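## Task

Move tube B (blue cap, currently in RK A4) into bore C3 of mixer MX, seated fully down. Press the mixer's START key and keep the tube in that bore until the green lamp on top of the mixer switches off. Do not grip anyone else's tubes, and keep them fully seated in their bores and wells. Every station must end up upright and level on the bench mat. Anything that stays in place only because the robot holds it does not count. At the end, release and move the gripper away.

## Robot and tools

ROBOT. One arm with seven revolute joints and a two-finger parallel gripper. Joint order: waist, shoulder, upper arm roll, elbow, forearm roll, wrist pitch, wrist roll. The base may be slightly tilted relative to the table.

SCENE FRAME. Origin on the table top straight below the arm's base; +z up; looking along +x, +y points left. Distances are in metres.

BENCH LAYOUT. The tube rack RK is closest to the base. Behind it, left to right: spectrophotometer SP, balance BAL, magnet block MG, mixer MX, dry block DB. None is fastened, so they can slide or tip. For any station, row A is the row nearest its front and column 1 is its leftmost column as seen from the front. START sits on the mixer's sloped front face. A green lamp on the mixer's top shows a run in progress; a red lamp means the run was stopped because the shaking block was held or bumped, and START must be pressed again. Pressing START mid-run has no effect. Tubes must be pushed all the way down into their bores.

TOOL execute_actions. Argument actions is a list holding zero or one item. Empty list: nothing is commanded, the current state comes back. Action item: rows plus optional steps (1 to 15, default 15, each step 1/30 s). Each row is used for one step; if there are fewer rows than steps, the final row repeats. Wait item: only steps (up to 300); it returns after that many steps since the previous result, counting your reply time. Optional pictures (boolean) controls whether camera images come back; they do by default.

ROW LAYOUT. Each row is one list of 9 numbers for the single arm: seven absolute joint target angles in radians (same order and convention as the Joint positions line), then gripper position, then gripper speed. Stated joint ranges: waist, upper arm roll, forearm roll and wrist roll -69.115 to 69.115; shoulder -2.250 to 2.250; elbow -2.580 to 2.580; wrist pitch -2.100 to 2.100. True ends may differ by up to 0.013 rad. A call is rejected, sending nothing, if a target exceeds a stated end by over 0.013 rad and lies farther out than the joint's last reported angle. Targets beyond a real end get clipped there, and the result may print "joint sent to its limit" (possibly referring to an earlier, still-running action); silence does not prove more travel exists.

GRIPPER NUMBERS. Position is an absolute opening target in [-1, 1]: +1 fully open (85 mm), 0 about 41 mm, pads touch near -0.8, and -1 closes until blocked. Speed in [-1, 1] sets how fast the gap changes: roughly 20 mm/s at -1, 85 at 0, 150 at +1. Grip force is not settable; a full close gives about 190 to 235 N per pad. To grasp, send -1 and keep sending it. For a gentler grasp, open first, then close to slightly under the object's width. To release, command an opening wider than the object. Fingers hold still after stopping until the position number changes by 0.01 or more, but re-close by themselves (not past the request) if the object slips, gives, or is lost. Closing pushes the fingertips about 13 mm farther from the arm, so keep that clearance above surfaces.

MOTION LIMITS. Each step, a joint's sent target is kept within 0.304 rad of its measured angle (waist, shoulder, upper arm roll, elbow) or 0.266 rad (forearm roll, wrist pitch, wrist roll). If targets would shift the gripper more than 70 mm from where it is, all targets are pulled back toward measured angles. Joints are speed and acceleration limited and are coordinated to arrive together; a reversing command stops them together. After big moves the arm can still be short of target when results return. Between calls the arm keeps heading for the last row sent until it has nearly stopped moving (a stall counts) or a step is HELD; then only a new action moves it on.

RESULT LINES. Joint positions (rad) and Joint velocities (rad/s) in joint order. position_measured_pct is about 50 minus 50 times the finger position number: 0 when fully open; stopping below about 90 short of the target means something is held or in the way; about 90 or slightly above means the pads met (nothing, or a very thin item). "joint command not followed" means the clearance check altered or blocked targets (mounting blocks and posts count as arm). HELD marks steps where your row was partly or wholly not sent. MOTOR HOT appears from 60 °C; at 75 °C an OVER-TEMPERATURE FAULT makes the arm brake weakly and sag until cooled. Holding loads heats motors, even while idle. If contact torque hits a load limit (47.5 N m for the first four joints, 29.9 N m for the last three, held weight included), the arm halts for 10 s and the remainder of the call is dropped.

TOOL zoom_image. Arguments camera ("cam_low" or "cam_wrist") and region [x0, y0, x1, y1] in pixels of that camera's latest full image, origin top-left, at most 504 by 504. Returns a more detailed crop.

CAMERAS. cam_low (896x504, fixed) and cam_wrist (896x504, on the wrist), delivered in that order. cam_low calibration: K=[[231.25, 0, 447.882], [0, 231.25, 251.136], [0, 0, 1]], positioned at world [0.573859, -1.17253, 0.439773]; cam_wrist K=[[628.979, 0, 448.96], [0, 628.979, 255.898], [0, 0, 1]], pose unknown. Values may be off by a few degrees and millimetres; changed poses are listed in picture results.

TOOL finished_scene. The goal must hold after the robot lets go.

AVOID. Knocking or placing anything off the table (ends the scene). Gripping other tubes, tipping or sliding stations, touching the shaking block during a run, dropping tubes, slamming, hard impacts and heavy pushing. Brief external nudges on loose objects can occur; recheck positions before finishing.

Each tool is called after "Request:" as name([rows], argument=value, ...), one row to a line, values as JSON.

## Session

Request:
execute_actions(actions=[])

Scene clock: 0.00 s of 9600.00 s.
position_measured_pct=0.0
Joint positions: [ 1.049  0.862 -0.012  0.911 -0.725  0.291  1.144]
Joint velocities: [-0.001 -0.001 -0.    -0.     0.002 -0.001 -0.001]

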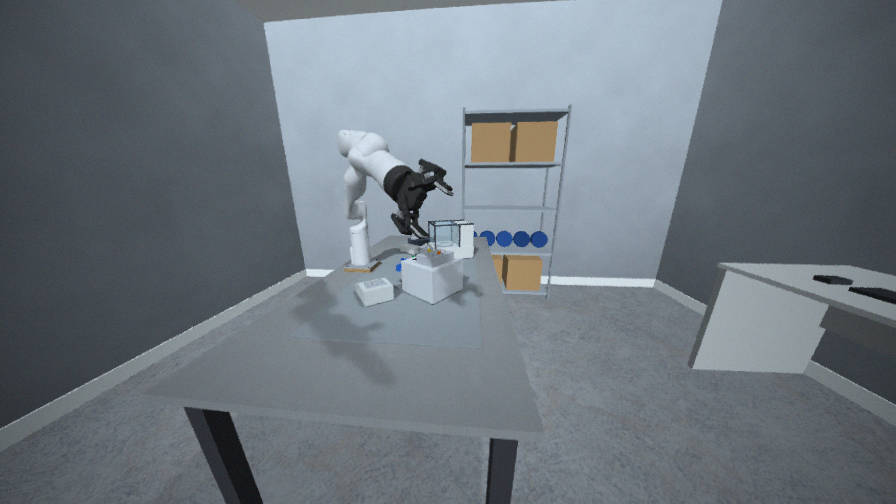

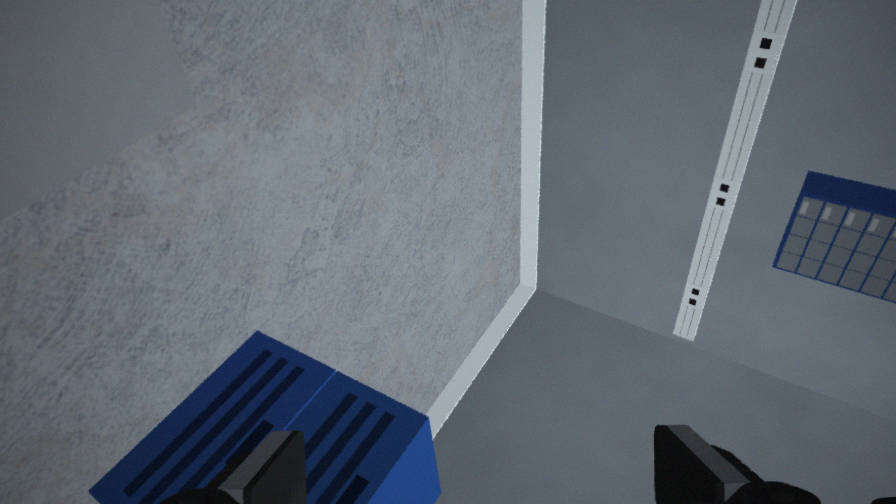

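Request:
execute_actions([
  {"rows":[[0.3,0.1,0,1.5,0,1.54,0,1,0]]},
], pictures=false)

Request:
execute_actions([
  {"steps":90},
])

Request:
zoom_image(camera="cam_low", region=[320,120,520,320])

Scene clock: 4.13 s of 9600.00 s.
position_measured_pct=0.0
Joint positions: [ 0.818  0.629 -0.004  1.138 -0.526  0.487  0.945]
Joint velocities: [-0.555 -0.548  0.006  0.546  0.477  0.478 -0.479]
Steps of this call (steps 1 to 109: nothing new was sent; steps 110 to 124: all 15 steps of this action). Readings (joint positions | what the end effector reports):
110: [1.047 0.861 -0.012 0.912 -0.724 0.291 1.143] | position_measured_pct=0.0
111: [1.042 0.855 -0.010 0.918 -0.719 0.295 1.139] | position_measured_pct=0.0
113: [1.015 0.825 -0.006 0.946 -0.696 0.317 1.116] | position_measured_pct=0.0
117: [0.944 0.754 -0.006 1.014 -0.636 0.378 1.055] | position_measured_pct=0.0
124: the state above

Scene clock: 7.13 s of 9600.00 s.
position_measured_pct=0.0
Joint positions: [ 0.3   0.1  -0.    1.5   0.    1.54 -0.  ]
Joint velocities: [-0.001  0.     0.    -0.    -0.    -0.001 -0.   ]
Steps of this call (steps 1 to 60: the robot went on to your last target; steps 61 to 90: nothing new was sent). Readings (joint positions | what the end effector reports):
1: [0.800 0.611 -0.004 1.157 -0.510 0.504 0.929] | position_measured_pct=0.0
2: [0.781 0.592 -0.004 1.175 -0.494 0.520 0.913] | position_measured_pct=0.0
4: [0.743 0.555 -0.004 1.212 -0.461 0.552 0.880] | position_measured_pct=0.0
8: [0.665 0.477 -0.003 1.283 -0.394 0.620 0.812] | position_measured_pct=0.0
90: the state above
The arm was judged still, so your last target was given up. Only a new action makes it travel on or press farther. Fingers that are still opening or closing keep moving.

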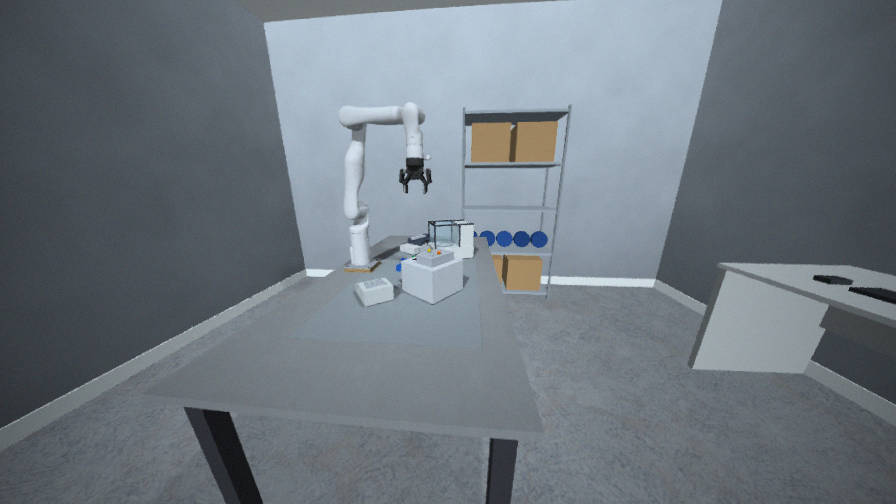

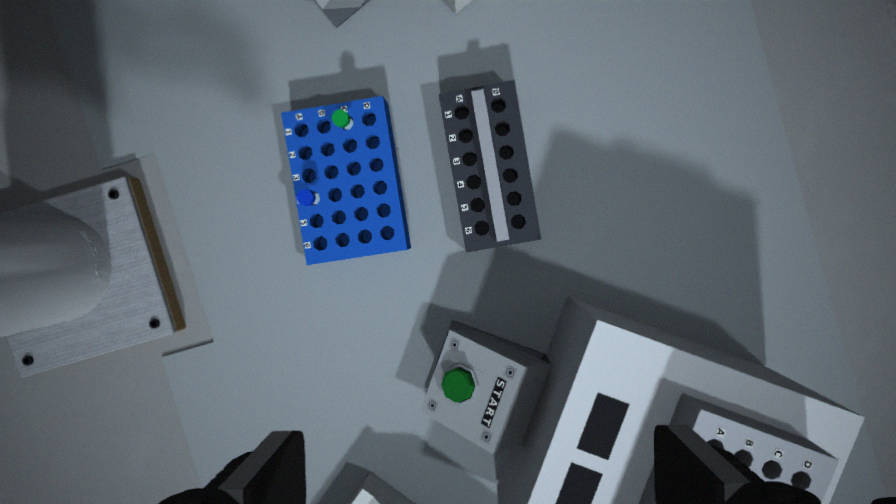

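Region (320, 120, 520, 320) of cam_low's 896x504 image, scaled by 2.520, with more detail than that image has.

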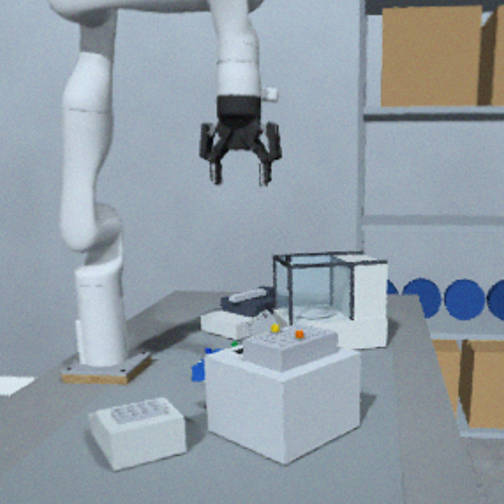

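Request:
execute_actions([
  {"rows":[[-0.03,0.171,0,2.401,0,0.57,0,0,0]]},
], pictures=false)

Request:
execute_actions([
  {"steps":75},
])

Request:
zoom_image(camera="cam_low", region=[340,190,460,290])

Scene clock: 14.50 s of 9600.00 s.
position_measured_pct=36.9
Joint positions: [ 0.047  0.155 -0.     1.871 -0.     1.213 -0.   ]
Joint velocities: [-0.326  0.072 -0.003  1.057  0.001 -0.928  0.001]
Steps of this call (steps 1 to 206: nothing new was sent; steps 207 to 221: all 15 steps of this action). Readings (joint positions | what the end effector reports):
207: [0.298 0.100 0.000 1.501 0.000 1.539 -0.000] | position_measured_pct=0.0
208: [0.291 0.101 0.001 1.506 0.001 1.535 -0.000] | position_measured_pct=0.8
210: [0.261 0.108 0.002 1.532 0.001 1.512 -0.000] | position_measured_pct=4.8
214: [0.161 0.130 0.000 1.640 -0.000 1.416 -0.000] | position_measured_pct=16.3
221: the state above

Scene clock: 17.00 s of 9600.00 s.
position_measured_pct=49.6
Joint positions: [-0.03   0.171  0.     2.401  0.     0.57   0.   ]
Joint velocities: [ 0.001 -0.    -0.    -0.    -0.    -0.001 -0.002]
Steps of this call (steps 1 to 45: the robot went on to your last target; steps 46 to 75: nothing new was sent). Readings (joint positions | what the end effector reports):
1: [0.037 0.157 -0.001 1.907 -0.000 1.181 -0.000] | position_measured_pct=40.1
2: [0.028 0.159 -0.001 1.943 -0.000 1.150 -0.000] | position_measured_pct=42.9
4: [0.013 0.162 -0.001 2.015 -0.000 1.086 -0.000] | position_measured_pct=47.6
8: [-0.006 0.166 -0.000 2.161 -0.000 0.957 -0.000] | position_measured_pct=49.6
75: the state above
The arm was judged still, so your last target was given up. Only a new action makes it travel on or press farther. Fingers that are still opening or closing keep moving.

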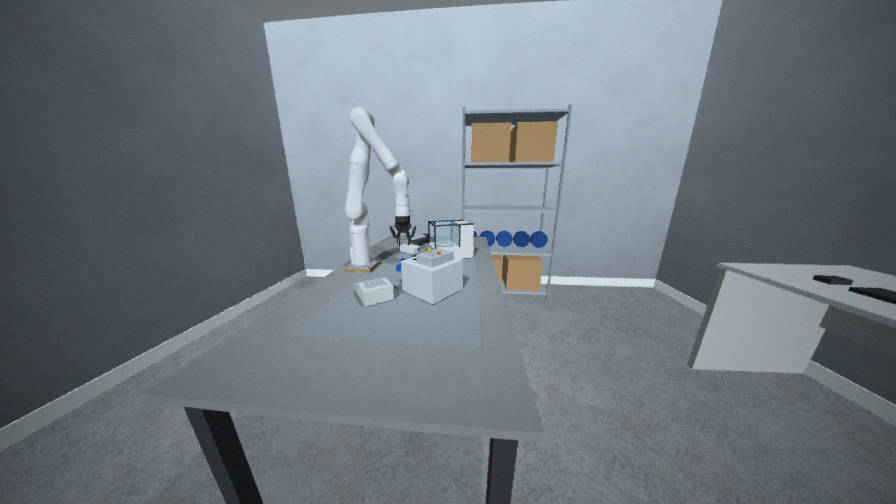

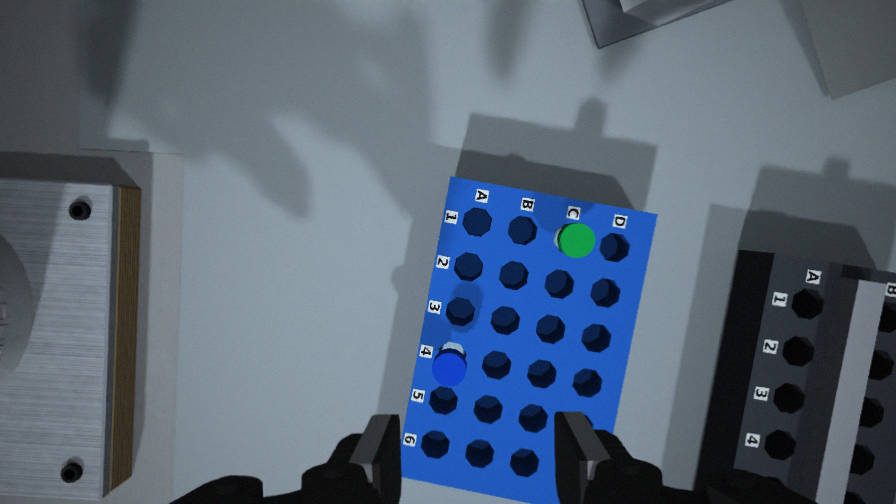

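Region (340, 190, 460, 290) of cam_low's 896x504 image, scaled by 4.200, with more detail than that image has.

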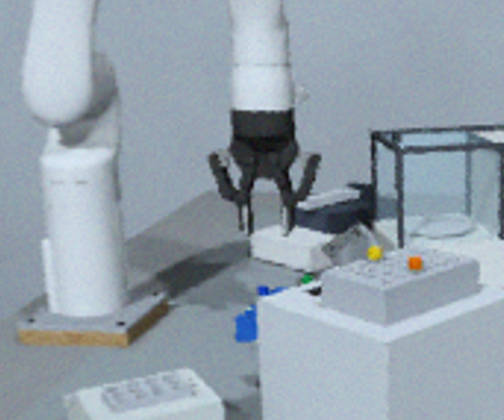

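Request:
execute_actions([
  {"rows":[[-0.065,0.362,0,2.519,0,0.261,0,0,0]]},
], pictures=false)

Request:
execute_actions([
  {"steps":40},
])

Request:
zoom_image(camera="cam_low", region=[370,220,450,280])

Scene clock: 22.07 s of 9600.00 s.
position_measured_pct=49.6
Joint positions: [-0.064  0.357 -0.     2.519 -0.     0.261 -0.   ]
Joint velocities: [-0.008  0.041  0.001  0.009 -0.001 -0.006 -0.001]
Steps of this call (steps 1 to 137: nothing new was sent; steps 138 to 152: all 15 steps of this action). Readings (joint positions | what the end effector reports):
138: [-0.030 0.173 0.000 2.402 0.000 0.569 -0.000] | position_measured_pct=49.6
139: [-0.032 0.180 0.000 2.405 0.000 0.562 -0.000] | position_measured_pct=49.6
141: [-0.037 0.210 0.000 2.421 0.000 0.524 -0.000] | position_measured_pct=49.6
145: [-0.054 0.301 -0.000 2.479 -0.000 0.375 0.000] | position_measured_pct=49.6
152: the state above

Scene clock: 23.40 s of 9600.00 s.
position_measured_pct=49.6
Joint positions: [-0.065  0.362  0.     2.519 -0.     0.261  0.   ]
Joint velocities: [0.    0.    0.    0.001 0.001 0.001 0.001]
Steps of this call (steps 1 to 15: the robot went on to your last target; steps 16 to 40: nothing new was sent). Readings (joint positions | what the end effector reports):
1: [-0.064 0.358 -0.000 2.519 -0.000 0.261 -0.000] | position_measured_pct=49.6
2: [-0.064 0.359 -0.000 2.519 -0.000 0.261 0.000] | position_measured_pct=49.6
4: [-0.065 0.360 -0.000 2.519 -0.000 0.261 0.000] | position_measured_pct=49.6
8: [-0.065 0.362 -0.000 2.519 -0.000 0.261 0.000] | position_measured_pct=49.6
40: the state above
The arm was judged still, so your last target was given up. Only a new action makes it travel on or press farther. Fingers that are still opening or closing keep moving.

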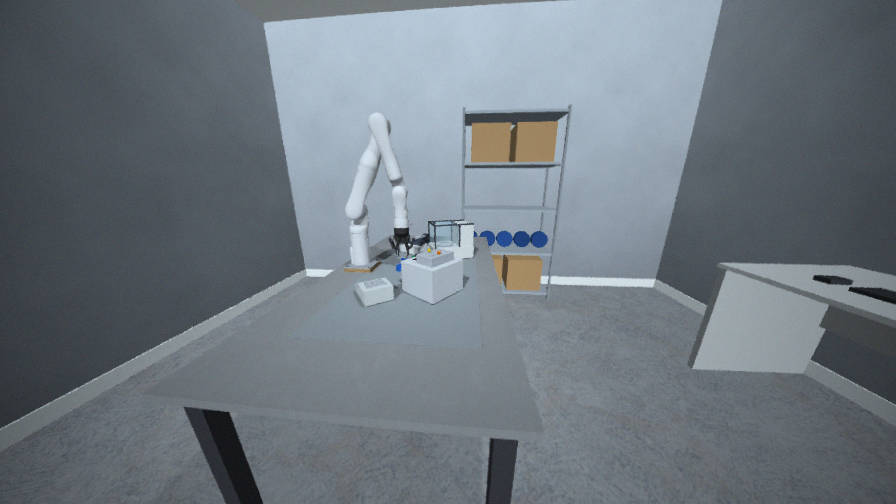

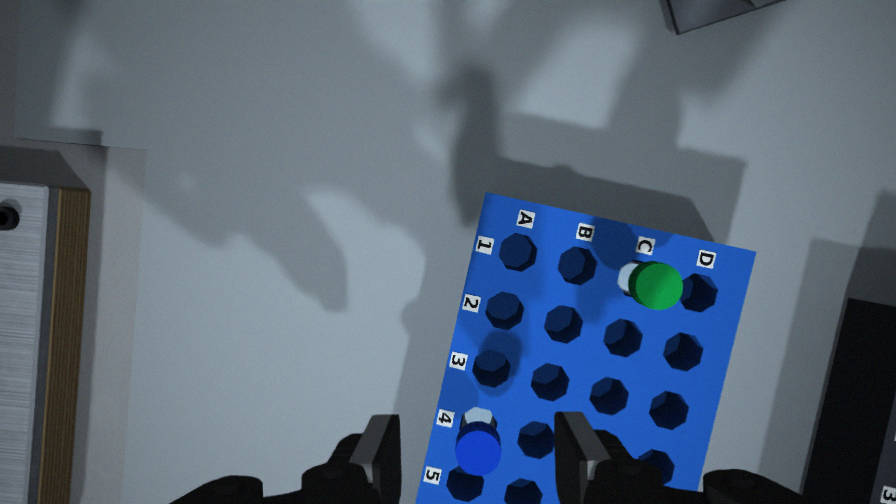

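Region (370, 220, 450, 280) of cam_low's 896x504 image, scaled by 6.300, with more detail than that image has; it fills the top 378 rows of this view, and the rest is white.

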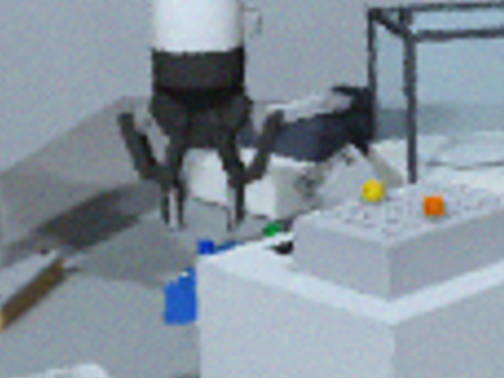

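Request:
execute_actions([
  {"rows":[[-0.06,0.4715,0,2.546,0,0.124,0,0,0]]},
], pictures=false)

Request:
execute_actions([
  {"rows":[[-0.06,0.4715,0,2.546,0,0.124,0,-0.62,0]]},
], pictures=false)

Request:
execute_actions([
  {"steps":15},
])

Scene clock: 26.97 s of 9600.00 s.
position_measured_pct=49.6
Joint positions: [-0.06   0.47   0.     2.546  0.     0.124  0.   ]
Joint velocities: [ 0.001  0.014 -0.001  0.001  0.001 -0.    -0.   ]
Steps of this call (steps 1 to 92: nothing new was sent; steps 93 to 107: all 15 steps of this action). Readings (joint positions | what the end effector reports):
93: [-0.065 0.364 -0.000 2.519 -0.000 0.260 0.000] | position_measured_pct=49.6
94: [-0.065 0.371 0.000 2.520 -0.000 0.253 -0.000] | position_measured_pct=49.6
96: [-0.063 0.402 0.000 2.527 -0.000 0.220 0.000] | position_measured_pct=49.6
100: [-0.060 0.462 -0.000 2.544 0.000 0.134 -0.000] | position_measured_pct=49.6
107: the state above

Scene clock: 27.47 s of 9600.00 s.
position_measured_pct=79.8
Joint positions: [-0.06   0.471  0.     2.546 -0.     0.124 -0.   ]
Joint velocities: [ 0.    -0.    -0.001  0.001 -0.     0.     0.001]
Steps of this call (steps 1 to 15: all 15 steps of this action). Readings (joint positions | what the end effector reports):
1: [-0.060 0.470 0.000 2.546 0.000 0.124 0.000] | position_measured_pct=49.6
2: [-0.060 0.471 0.000 2.546 0.000 0.124 0.000] | position_measured_pct=50.4
4: [-0.060 0.471 0.000 2.546 0.000 0.124 0.000] | position_measured_pct=54.4
8: [-0.060 0.471 -0.000 2.546 0.000 0.124 -0.000] | position_measured_pct=65.9
15: the state above

Scene clock: 27.97 s of 9600.00 s.
position_measured_pct=79.8
Joint positions: [-0.06   0.471  0.     2.546 -0.     0.124 -0.   ]
Joint velocities: [ 0.001  0.    -0.     0.001  0.001  0.    -0.001]
Steps of this call (steps 1 to 15: the robot went on to your last target). Readings (joint positions | what the end effector reports):
1: [-0.060 0.471 0.000 2.546 -0.000 0.124 -0.000] | position_measured_pct=79.8
2: [-0.060 0.471 0.000 2.546 -0.000 0.124 -0.000] | position_measured_pct=79.8
4: [-0.060 0.471 0.000 2.546 -0.000 0.124 -0.000] | position_measured_pct=79.8
8: [-0.060 0.471 0.000 2.546 -0.000 0.124 -0.000] | position_measured_pct=79.8
15: the state above
The arm was judged still, so your last target was given up. Only a new action makes it travel on or press farther. Fingers that are still opening or closing keep moving.

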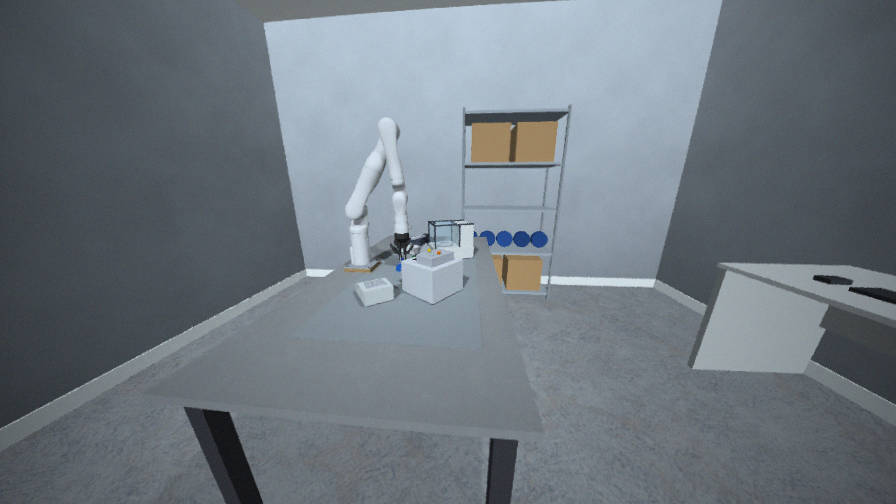

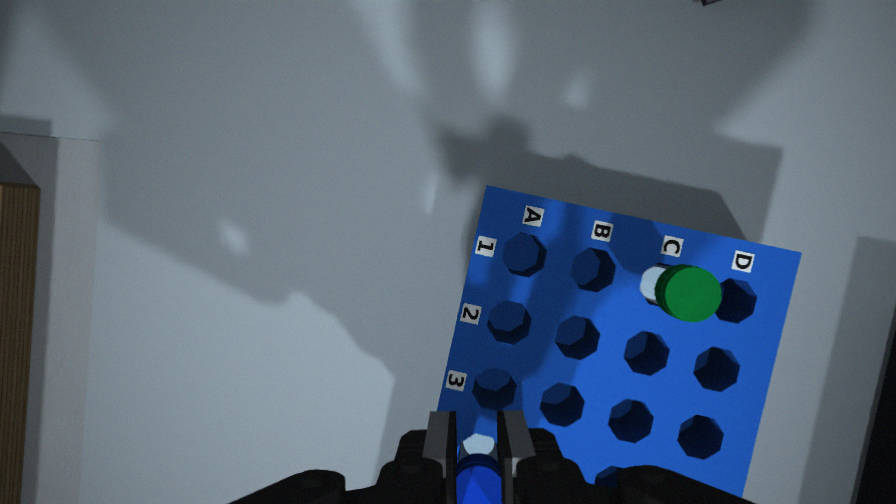

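Request:
execute_actions([
  {"rows":[[-0.06,0.362,0,2.519,0,0.261,0,-0.65,0]]},
], pictures=false)

Request:
execute_actions([
  {"rows":[[-0.06,0.249,0,2.479,0,0.414,0,-0.65,0]]},
], pictures=false)

Request:
execute_actions([
  {"rows":[[0.1,0.05,0,1.85,0,1.24,0,-0.65,0]]},
], pictures=false)

Request:
execute_actions([
  {"steps":45},
], pictures=false)

Request:
execute_actions([
  {"rows":[[0.522,0.586,0,1.146,0,1.41,0,-0.65,0]]},
], pictures=false)

Request:
execute_actions([
  {"steps":60},
])

Request:
zoom_image(camera="cam_low", region=[390,190,490,280])

Scene clock: 36.33 s of 9600.00 s.
position_measured_pct=80.6
Joint positions: [-0.06   0.364  0.     2.519 -0.     0.261 -0.   ]
Joint velocities: [ 0.    -0.013  0.    -0.001  0.    -0.001 -0.001]
Steps of this call (steps 1 to 236: nothing new was sent; steps 237 to 251: all 15 steps of this action). Readings (joint positions | what the end effector reports):
237: [-0.060 0.470 -0.000 2.546 0.000 0.125 -0.000] | position_measured_pct=79.8
238: [-0.060 0.463 -0.000 2.545 0.000 0.132 0.000] | position_measured_pct=79.8
240: [-0.060 0.432 -0.000 2.538 -0.000 0.165 -0.000] | position_measured_pct=80.2
244: [-0.060 0.372 0.000 2.521 -0.000 0.251 -0.000] | position_measured_pct=80.6
251: the state above

Scene clock: 36.83 s of 9600.00 s.
position_measured_pct=80.6
Joint positions: [-0.06   0.251  0.     2.479 -0.     0.414 -0.   ]
Joint velocities: [ 0.001 -0.014  0.    -0.     0.002 -0.    -0.001]
Steps of this call (steps 1 to 15: all 15 steps of this action). Readings (joint positions | what the end effector reports):
1: [-0.060 0.362 -0.000 2.519 0.000 0.262 0.000] | position_measured_pct=80.6
2: [-0.060 0.354 -0.000 2.517 0.000 0.269 0.000] | position_measured_pct=80.6
4: [-0.060 0.323 -0.000 2.507 0.000 0.305 0.000] | position_measured_pct=80.6
8: [-0.060 0.260 0.000 2.482 0.000 0.402 -0.000] | position_measured_pct=80.6
15: the state above

Scene clock: 37.33 s of 9600.00 s.
position_measured_pct=80.6
Joint positions: [ 0.06   0.1    0.     2.122  0.     0.727 -0.   ]
Joint velocities: [ 0.151 -0.188  0.001 -0.974  0.001  0.851  0.002]
Steps of this call (steps 1 to 15: all 15 steps of this action). Readings (joint positions | what the end effector reports):
1: [-0.059 0.249 -0.000 2.478 -0.000 0.415 0.000] | position_measured_pct=80.6
2: [-0.055 0.244 -0.000 2.473 -0.000 0.420 0.000] | position_measured_pct=80.6
4: [-0.039 0.224 -0.000 2.447 -0.000 0.444 0.000] | position_measured_pct=80.6
8: [0.009 0.164 -0.000 2.339 -0.000 0.538 0.000] | position_measured_pct=80.6
15: the state above

Scene clock: 38.83 s of 9600.00 s.
position_measured_pct=80.6
Joint positions: [0.1  0.05 0.   1.85 0.   1.24 0.  ]
Joint velocities: [ 0.    -0.     0.     0.002 -0.001 -0.001 -0.001]
Steps of this call (steps 1 to 30: the robot went on to your last target; steps 31 to 45: nothing new was sent). Readings (joint positions | what the end effector reports):
1: [0.065 0.094 0.000 2.089 0.000 0.757 -0.000] | position_measured_pct=80.6
2: [0.070 0.088 -0.000 2.056 -0.000 0.789 -0.000] | position_measured_pct=80.6
4: [0.080 0.076 0.000 1.989 0.000 0.865 -0.000] | position_measured_pct=80.6
8: [0.091 0.061 0.000 1.904 0.000 1.027 -0.000] | position_measured_pct=80.6
45: the state above
The arm was judged still, so your last target was given up. Only a new action makes it travel on or press farther. Fingers that are still opening or closing keep moving.

Scene clock: 39.33 s of 9600.00 s.
position_measured_pct=80.6
Joint positions: [ 0.405  0.406 -0.     1.489 -0.     1.37  -0.   ]
Joint velocities: [ 0.46   0.716  0.003 -0.994  0.002  0.165 -0.001]
Steps of this call (steps 1 to 15: all 15 steps of this action). Readings (joint positions | what the end effector reports):
1: [0.102 0.052 -0.000 1.849 -0.000 1.241 0.000] | position_measured_pct=80.6
2: [0.109 0.059 -0.001 1.844 -0.001 1.244 0.000] | position_measured_pct=80.6
4: [0.140 0.089 -0.002 1.817 -0.001 1.259 0.000] | position_measured_pct=80.6
8: [0.253 0.203 -0.001 1.706 -0.001 1.313 0.000] | position_measured_pct=80.6
15: the state above

Scene clock: 41.33 s of 9600.00 s.
position_measured_pct=80.6
Joint positions: [0.522 0.586 0.    1.146 0.    1.41  0.   ]
Joint velocities: [-0.     0.    -0.001  0.     0.002 -0.001 -0.001]
Steps of this call (steps 1 to 30: the robot went on to your last target; steps 31 to 60: nothing new was sent). Readings (joint positions | what the end effector reports):
1: [0.419 0.429 -0.000 1.456 0.000 1.375 -0.000] | position_measured_pct=80.6
2: [0.432 0.449 0.000 1.421 0.000 1.380 -0.000] | position_measured_pct=80.6
4: [0.455 0.484 0.000 1.352 0.000 1.388 -0.000] | position_measured_pct=80.6
8: [0.497 0.549 0.000 1.220 0.000 1.402 -0.000] | position_measured_pct=80.6
60: the state above
The arm was judged still, so your last target was given up. Only a new action makes it travel on or press farther. Fingers that are still opening or closing keep moving.

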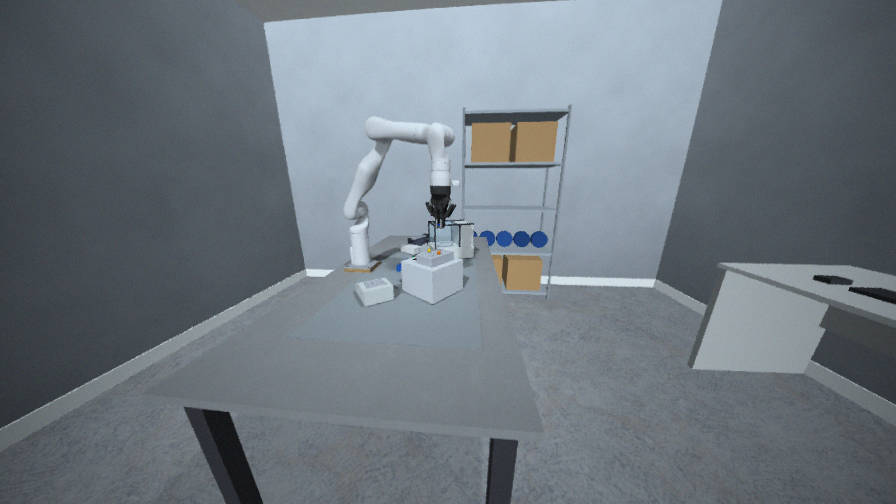

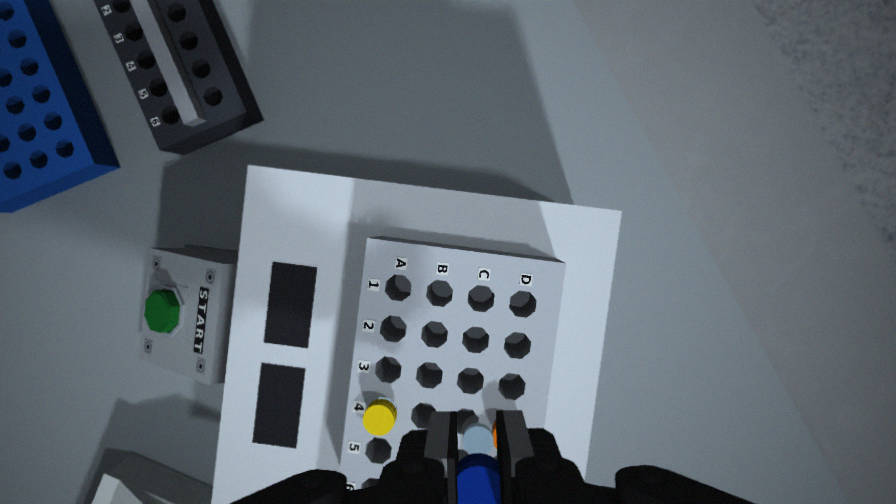

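Region (390, 190, 490, 280) of cam_low's 896x504 image, scaled by 5.040, with more detail than that image has; it fills the top 454 rows of this view, and the rest is white.

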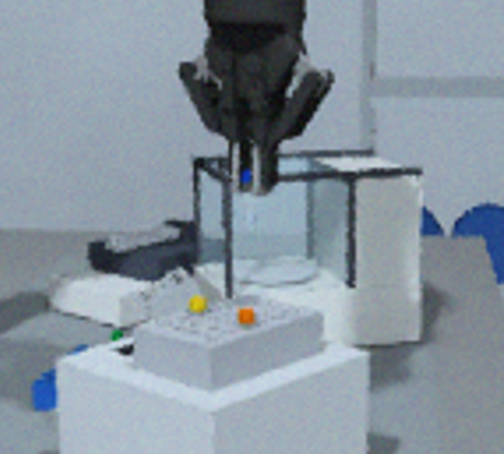

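Request:
execute_actions([
  {"rows":[[0.531,0.62,0,1.2994,0,1.222,0,-0.65,0]]},
], pictures=false)

Request:
execute_actions([
  {"steps":20},
])

Request:
zoom_image(camera="cam_low", region=[410,220,470,270])

Scene clock: 46.00 s of 9600.00 s.
position_measured_pct=80.6
Joint positions: [ 0.531  0.62  -0.     1.299 -0.     1.222  0.   ]
Joint velocities: [ 0.001 -0.001 -0.001 -0.001  0.001 -0.001 -0.002]
Steps of this call (steps 1 to 125: nothing new was sent; steps 126 to 140: all 15 steps of this action). Readings (joint positions | what the end effector reports):
126: [0.522 0.586 -0.000 1.147 -0.000 1.409 0.000] | position_measured_pct=80.6
127: [0.522 0.587 -0.000 1.152 -0.000 1.403 0.000] | position_measured_pct=80.6
129: [0.524 0.593 -0.000 1.178 -0.000 1.370 0.000] | position_measured_pct=80.6
133: [0.529 0.614 0.000 1.271 0.000 1.256 -0.000] | position_measured_pct=80.6
140: the state above

Scene clock: 46.67 s of 9600.00 s.
position_measured_pct=80.6
Joint positions: [0.531 0.62  0.    1.299 0.    1.222 0.   ]
Joint velocities: [-0.    -0.     0.    -0.     0.001  0.001  0.   ]
Steps of this call (steps 1 to 15: the robot went on to your last target; steps 16 to 20: nothing new was sent). Readings (joint positions | what the end effector reports):
1: [0.531 0.620 -0.000 1.299 -0.000 1.222 -0.000] | position_measured_pct=80.6
2: [0.531 0.620 0.000 1.299 0.000 1.222 0.000] | position_measured_pct=80.6
4: [0.531 0.620 0.000 1.299 0.000 1.222 0.000] | position_measured_pct=80.6
8: [0.531 0.620 0.000 1.299 0.000 1.222 0.000] | position_measured_pct=80.6
20: the state above
The arm was judged still, so your last target was given up. Only a new action makes it travel on or press farther. Fingers that are still opening or closing keep moving.

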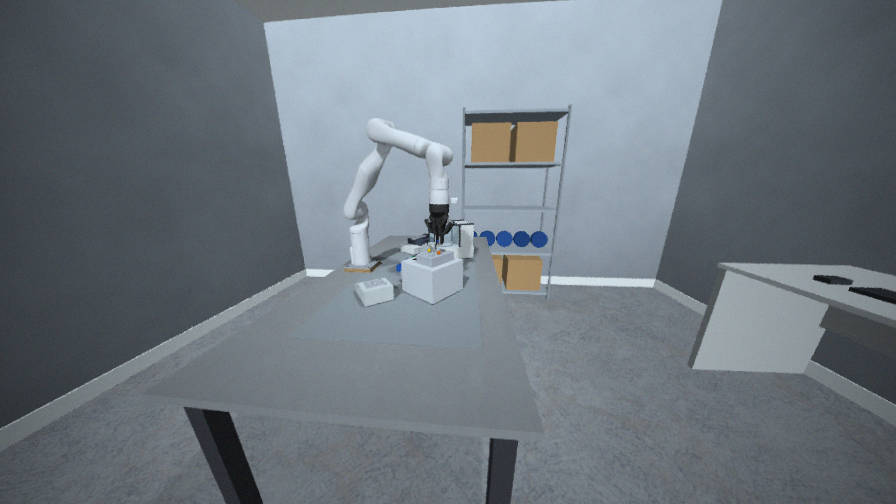

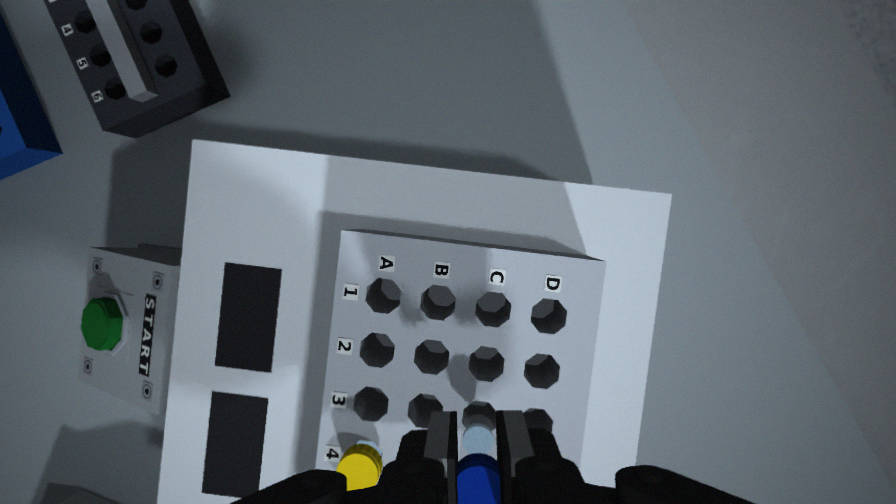

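Region (410, 220, 470, 270) of cam_low's 896x504 image, scaled by 8.400, with more detail than that image has.

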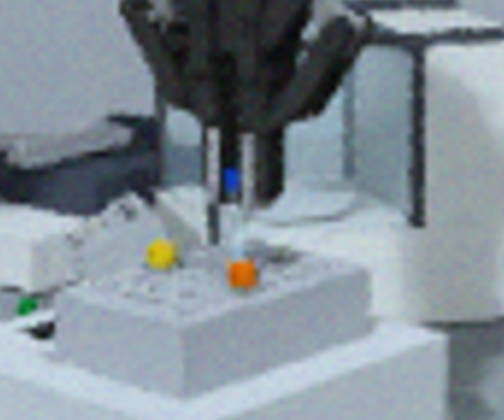

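Request:
execute_actions([
  {"rows":[[0.534,0.635,0,1.330,0,1.177,0,-0.65,0]]},
])

Scene clock: 50.60 s of 9600.00 s.
position_measured_pct=80.6
Joint positions: [ 0.533  0.623 -0.001  1.324 -0.001  1.18  -0.   ]
Joint velocities: [ 0.     0.    -0.     0.001 -0.001 -0.001  0.   ]
Steps of this call (steps 1 to 103: nothing new was sent; steps 104 to 118: all 15 steps of this action). Readings (joint positions | what the end effector reports):
104: [0.531 0.621 -0.000 1.300 -0.000 1.221 0.000] | position_measured_pct=80.6
105: [0.532 0.623 -0.000 1.305 -0.000 1.213 0.000] | position_measured_pct=80.6
107: [0.533 0.628 -0.000 1.319 -0.001 1.187 0.000] | position_measured_pct=80.6
111: [0.533 0.623 -0.001 1.324 -0.001 1.180 -0.000] | position_measured_pct=80.6
118: the state above

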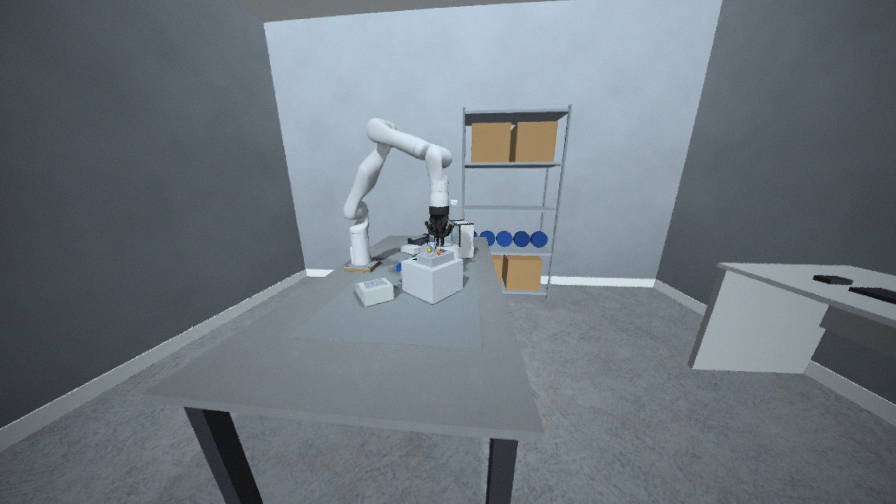

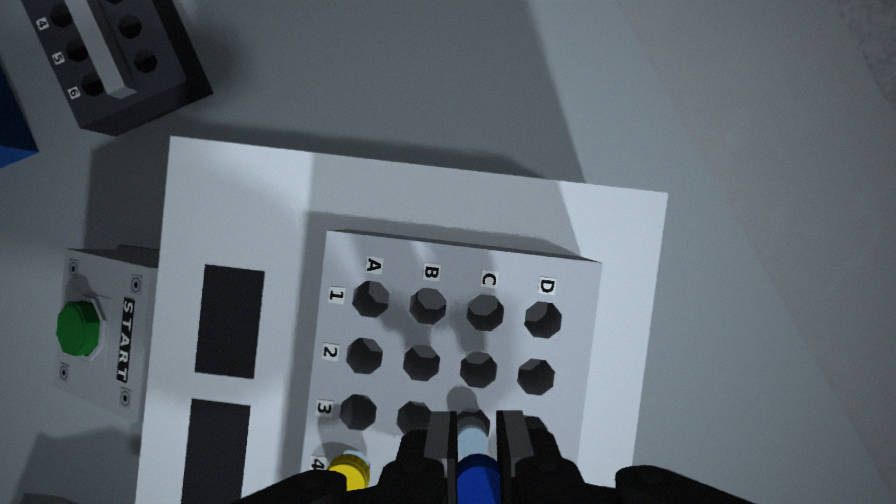

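Request:
execute_actions([
  {"rows":[[0.533,0.62,0,1.2994,0,1.222,0,-0.65,0]]},
], pictures=false)

Request:
execute_actions([
  {"rows":[[0.527,0.625,0,1.310,0,1.207,0,-0.65,0]]},
])

Request:
zoom_image(camera="cam_wrist", region=[380,340,580,504])

Scene clock: 55.50 s of 9600.00 s.
position_measured_pct=80.6
Joint positions: [ 0.533  0.62   0.     1.299  0.     1.222 -0.   ]
Joint velocities: [-0.001  0.001  0.001 -0.001  0.002 -0.001  0.   ]
Steps of this call (steps 1 to 15: the robot went on to your last target; steps 16 to 132: nothing new was sent; steps 133 to 147: all 15 steps of this action). Readings (joint positions | what the end effector reports):
133: [0.533 0.622 -0.001 1.323 -0.001 1.181 -0.000] | position_measured_pct=80.6
134: [0.533 0.621 -0.001 1.319 -0.001 1.188 -0.000] | position_measured_pct=80.6
136: [0.533 0.617 -0.000 1.305 -0.000 1.212 -0.000] | position_measured_pct=80.6
140: [0.533 0.619 0.000 1.299 0.000 1.222 -0.000] | position_measured_pct=80.6
147: the state above

Scene clock: 56.00 s of 9600.00 s.
position_measured_pct=80.6
Joint positions: [ 0.527  0.625 -0.     1.31  -0.     1.207  0.   ]
Joint velocities: [-0.001  0.    -0.    -0.001 -0.002 -0.    -0.001]
Steps of this call (steps 1 to 15: all 15 steps of this action). Readings (joint positions | what the end effector reports):
1: [0.532 0.620 0.000 1.300 0.000 1.221 -0.000] | position_measured_pct=80.6
2: [0.530 0.622 0.001 1.303 0.000 1.216 -0.000] | position_measured_pct=80.6
4: [0.528 0.625 -0.000 1.309 -0.000 1.208 0.000] | position_measured_pct=80.6
8: [0.527 0.625 -0.000 1.310 0.000 1.207 0.000] | position_measured_pct=80.6
15: the state above

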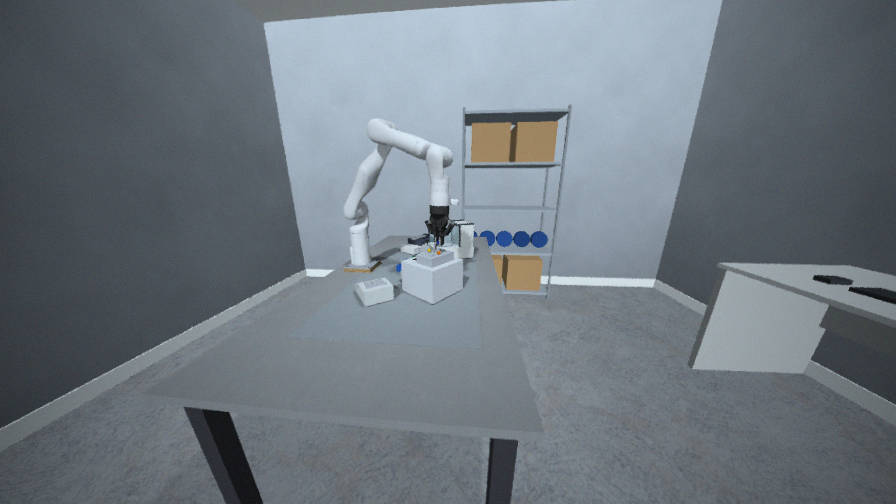

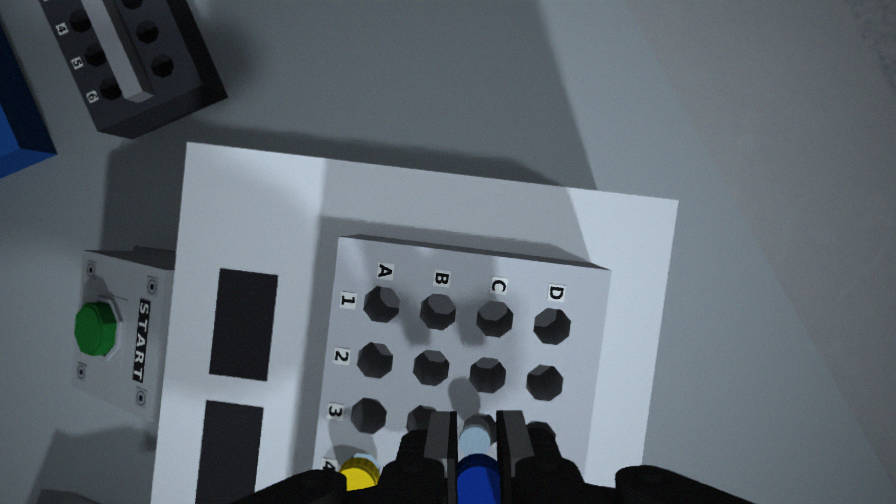

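Region (380, 340, 580, 504) of cam_wrist's 896x504 image, scaled by 2.520; it fills the top 413 rows of this view, and the rest is white.

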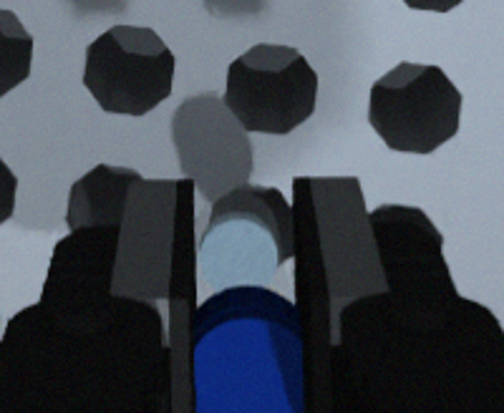

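Tip needs about 2 mm outward (q6 −0.006), then down.

Request:
execute_actions([
  {"rows":[[0.525,0.625,0,1.310,0,1.201,0,-0.65,0]],"steps":8},
], pictures=false)

Request:
execute_actions([
  {"rows":[[0.525,0.633,0,1.326,0,1.177,0,-0.65,0]]},
])

Scene clock: 59.03 s of 9600.00 s.
position_measured_pct=80.6
Joint positions: [ 0.525  0.625 -0.     1.31   0.     1.201 -0.   ]
Joint velocities: [-0.001  0.     0.001  0.    -0.002 -0.001 -0.001]
Steps of this call (steps 1 to 15: the robot went on to your last target; steps 16 to 83: nothing new was sent; steps 84 to 91: all 8 steps of this action). Readings (joint positions | what the end effector reports):
84: [0.526 0.625 0.000 1.310 0.000 1.206 0.000] | position_measured_pct=80.6
85: [0.526 0.625 0.000 1.310 0.000 1.204 0.000] | position_measured_pct=80.6
87: [0.525 0.625 -0.000 1.310 -0.000 1.201 -0.000] | position_measured_pct=80.6
91: the state above

Scene clock: 59.53 s of 9600.00 s.
position_measured_pct=80.6
Joint positions: [ 0.525  0.633  0.     1.326  0.     1.177 -0.   ]
Joint velocities: [ 0.001  0.     0.    -0.    -0.     0.     0.002]
Steps of this call (steps 1 to 15: all 15 steps of this action). Readings (joint positions | what the end effector reports):
1: [0.525 0.626 0.000 1.311 -0.000 1.200 0.000] | position_measured_pct=80.6
2: [0.525 0.628 0.000 1.315 0.000 1.193 -0.000] | position_measured_pct=80.6
4: [0.525 0.632 0.000 1.324 0.001 1.180 -0.000] | position_measured_pct=80.6
8: [0.525 0.633 0.000 1.326 0.000 1.177 -0.000] | position_measured_pct=80.6
15: the state above

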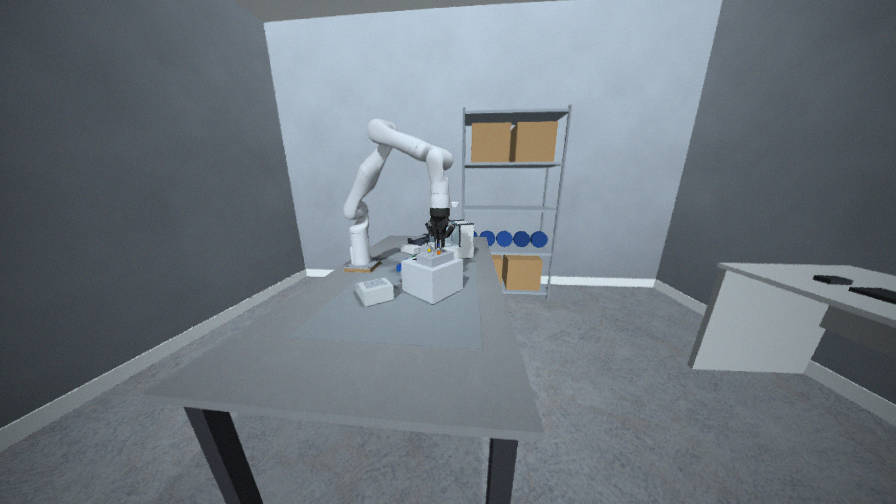

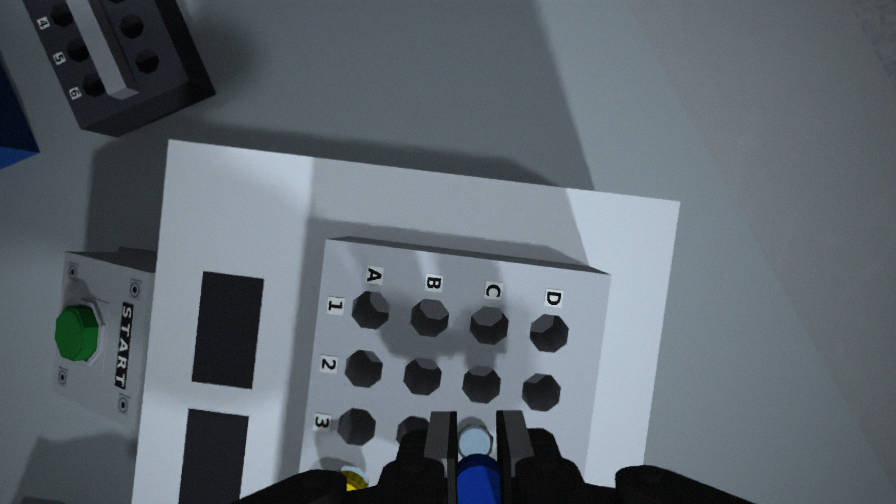

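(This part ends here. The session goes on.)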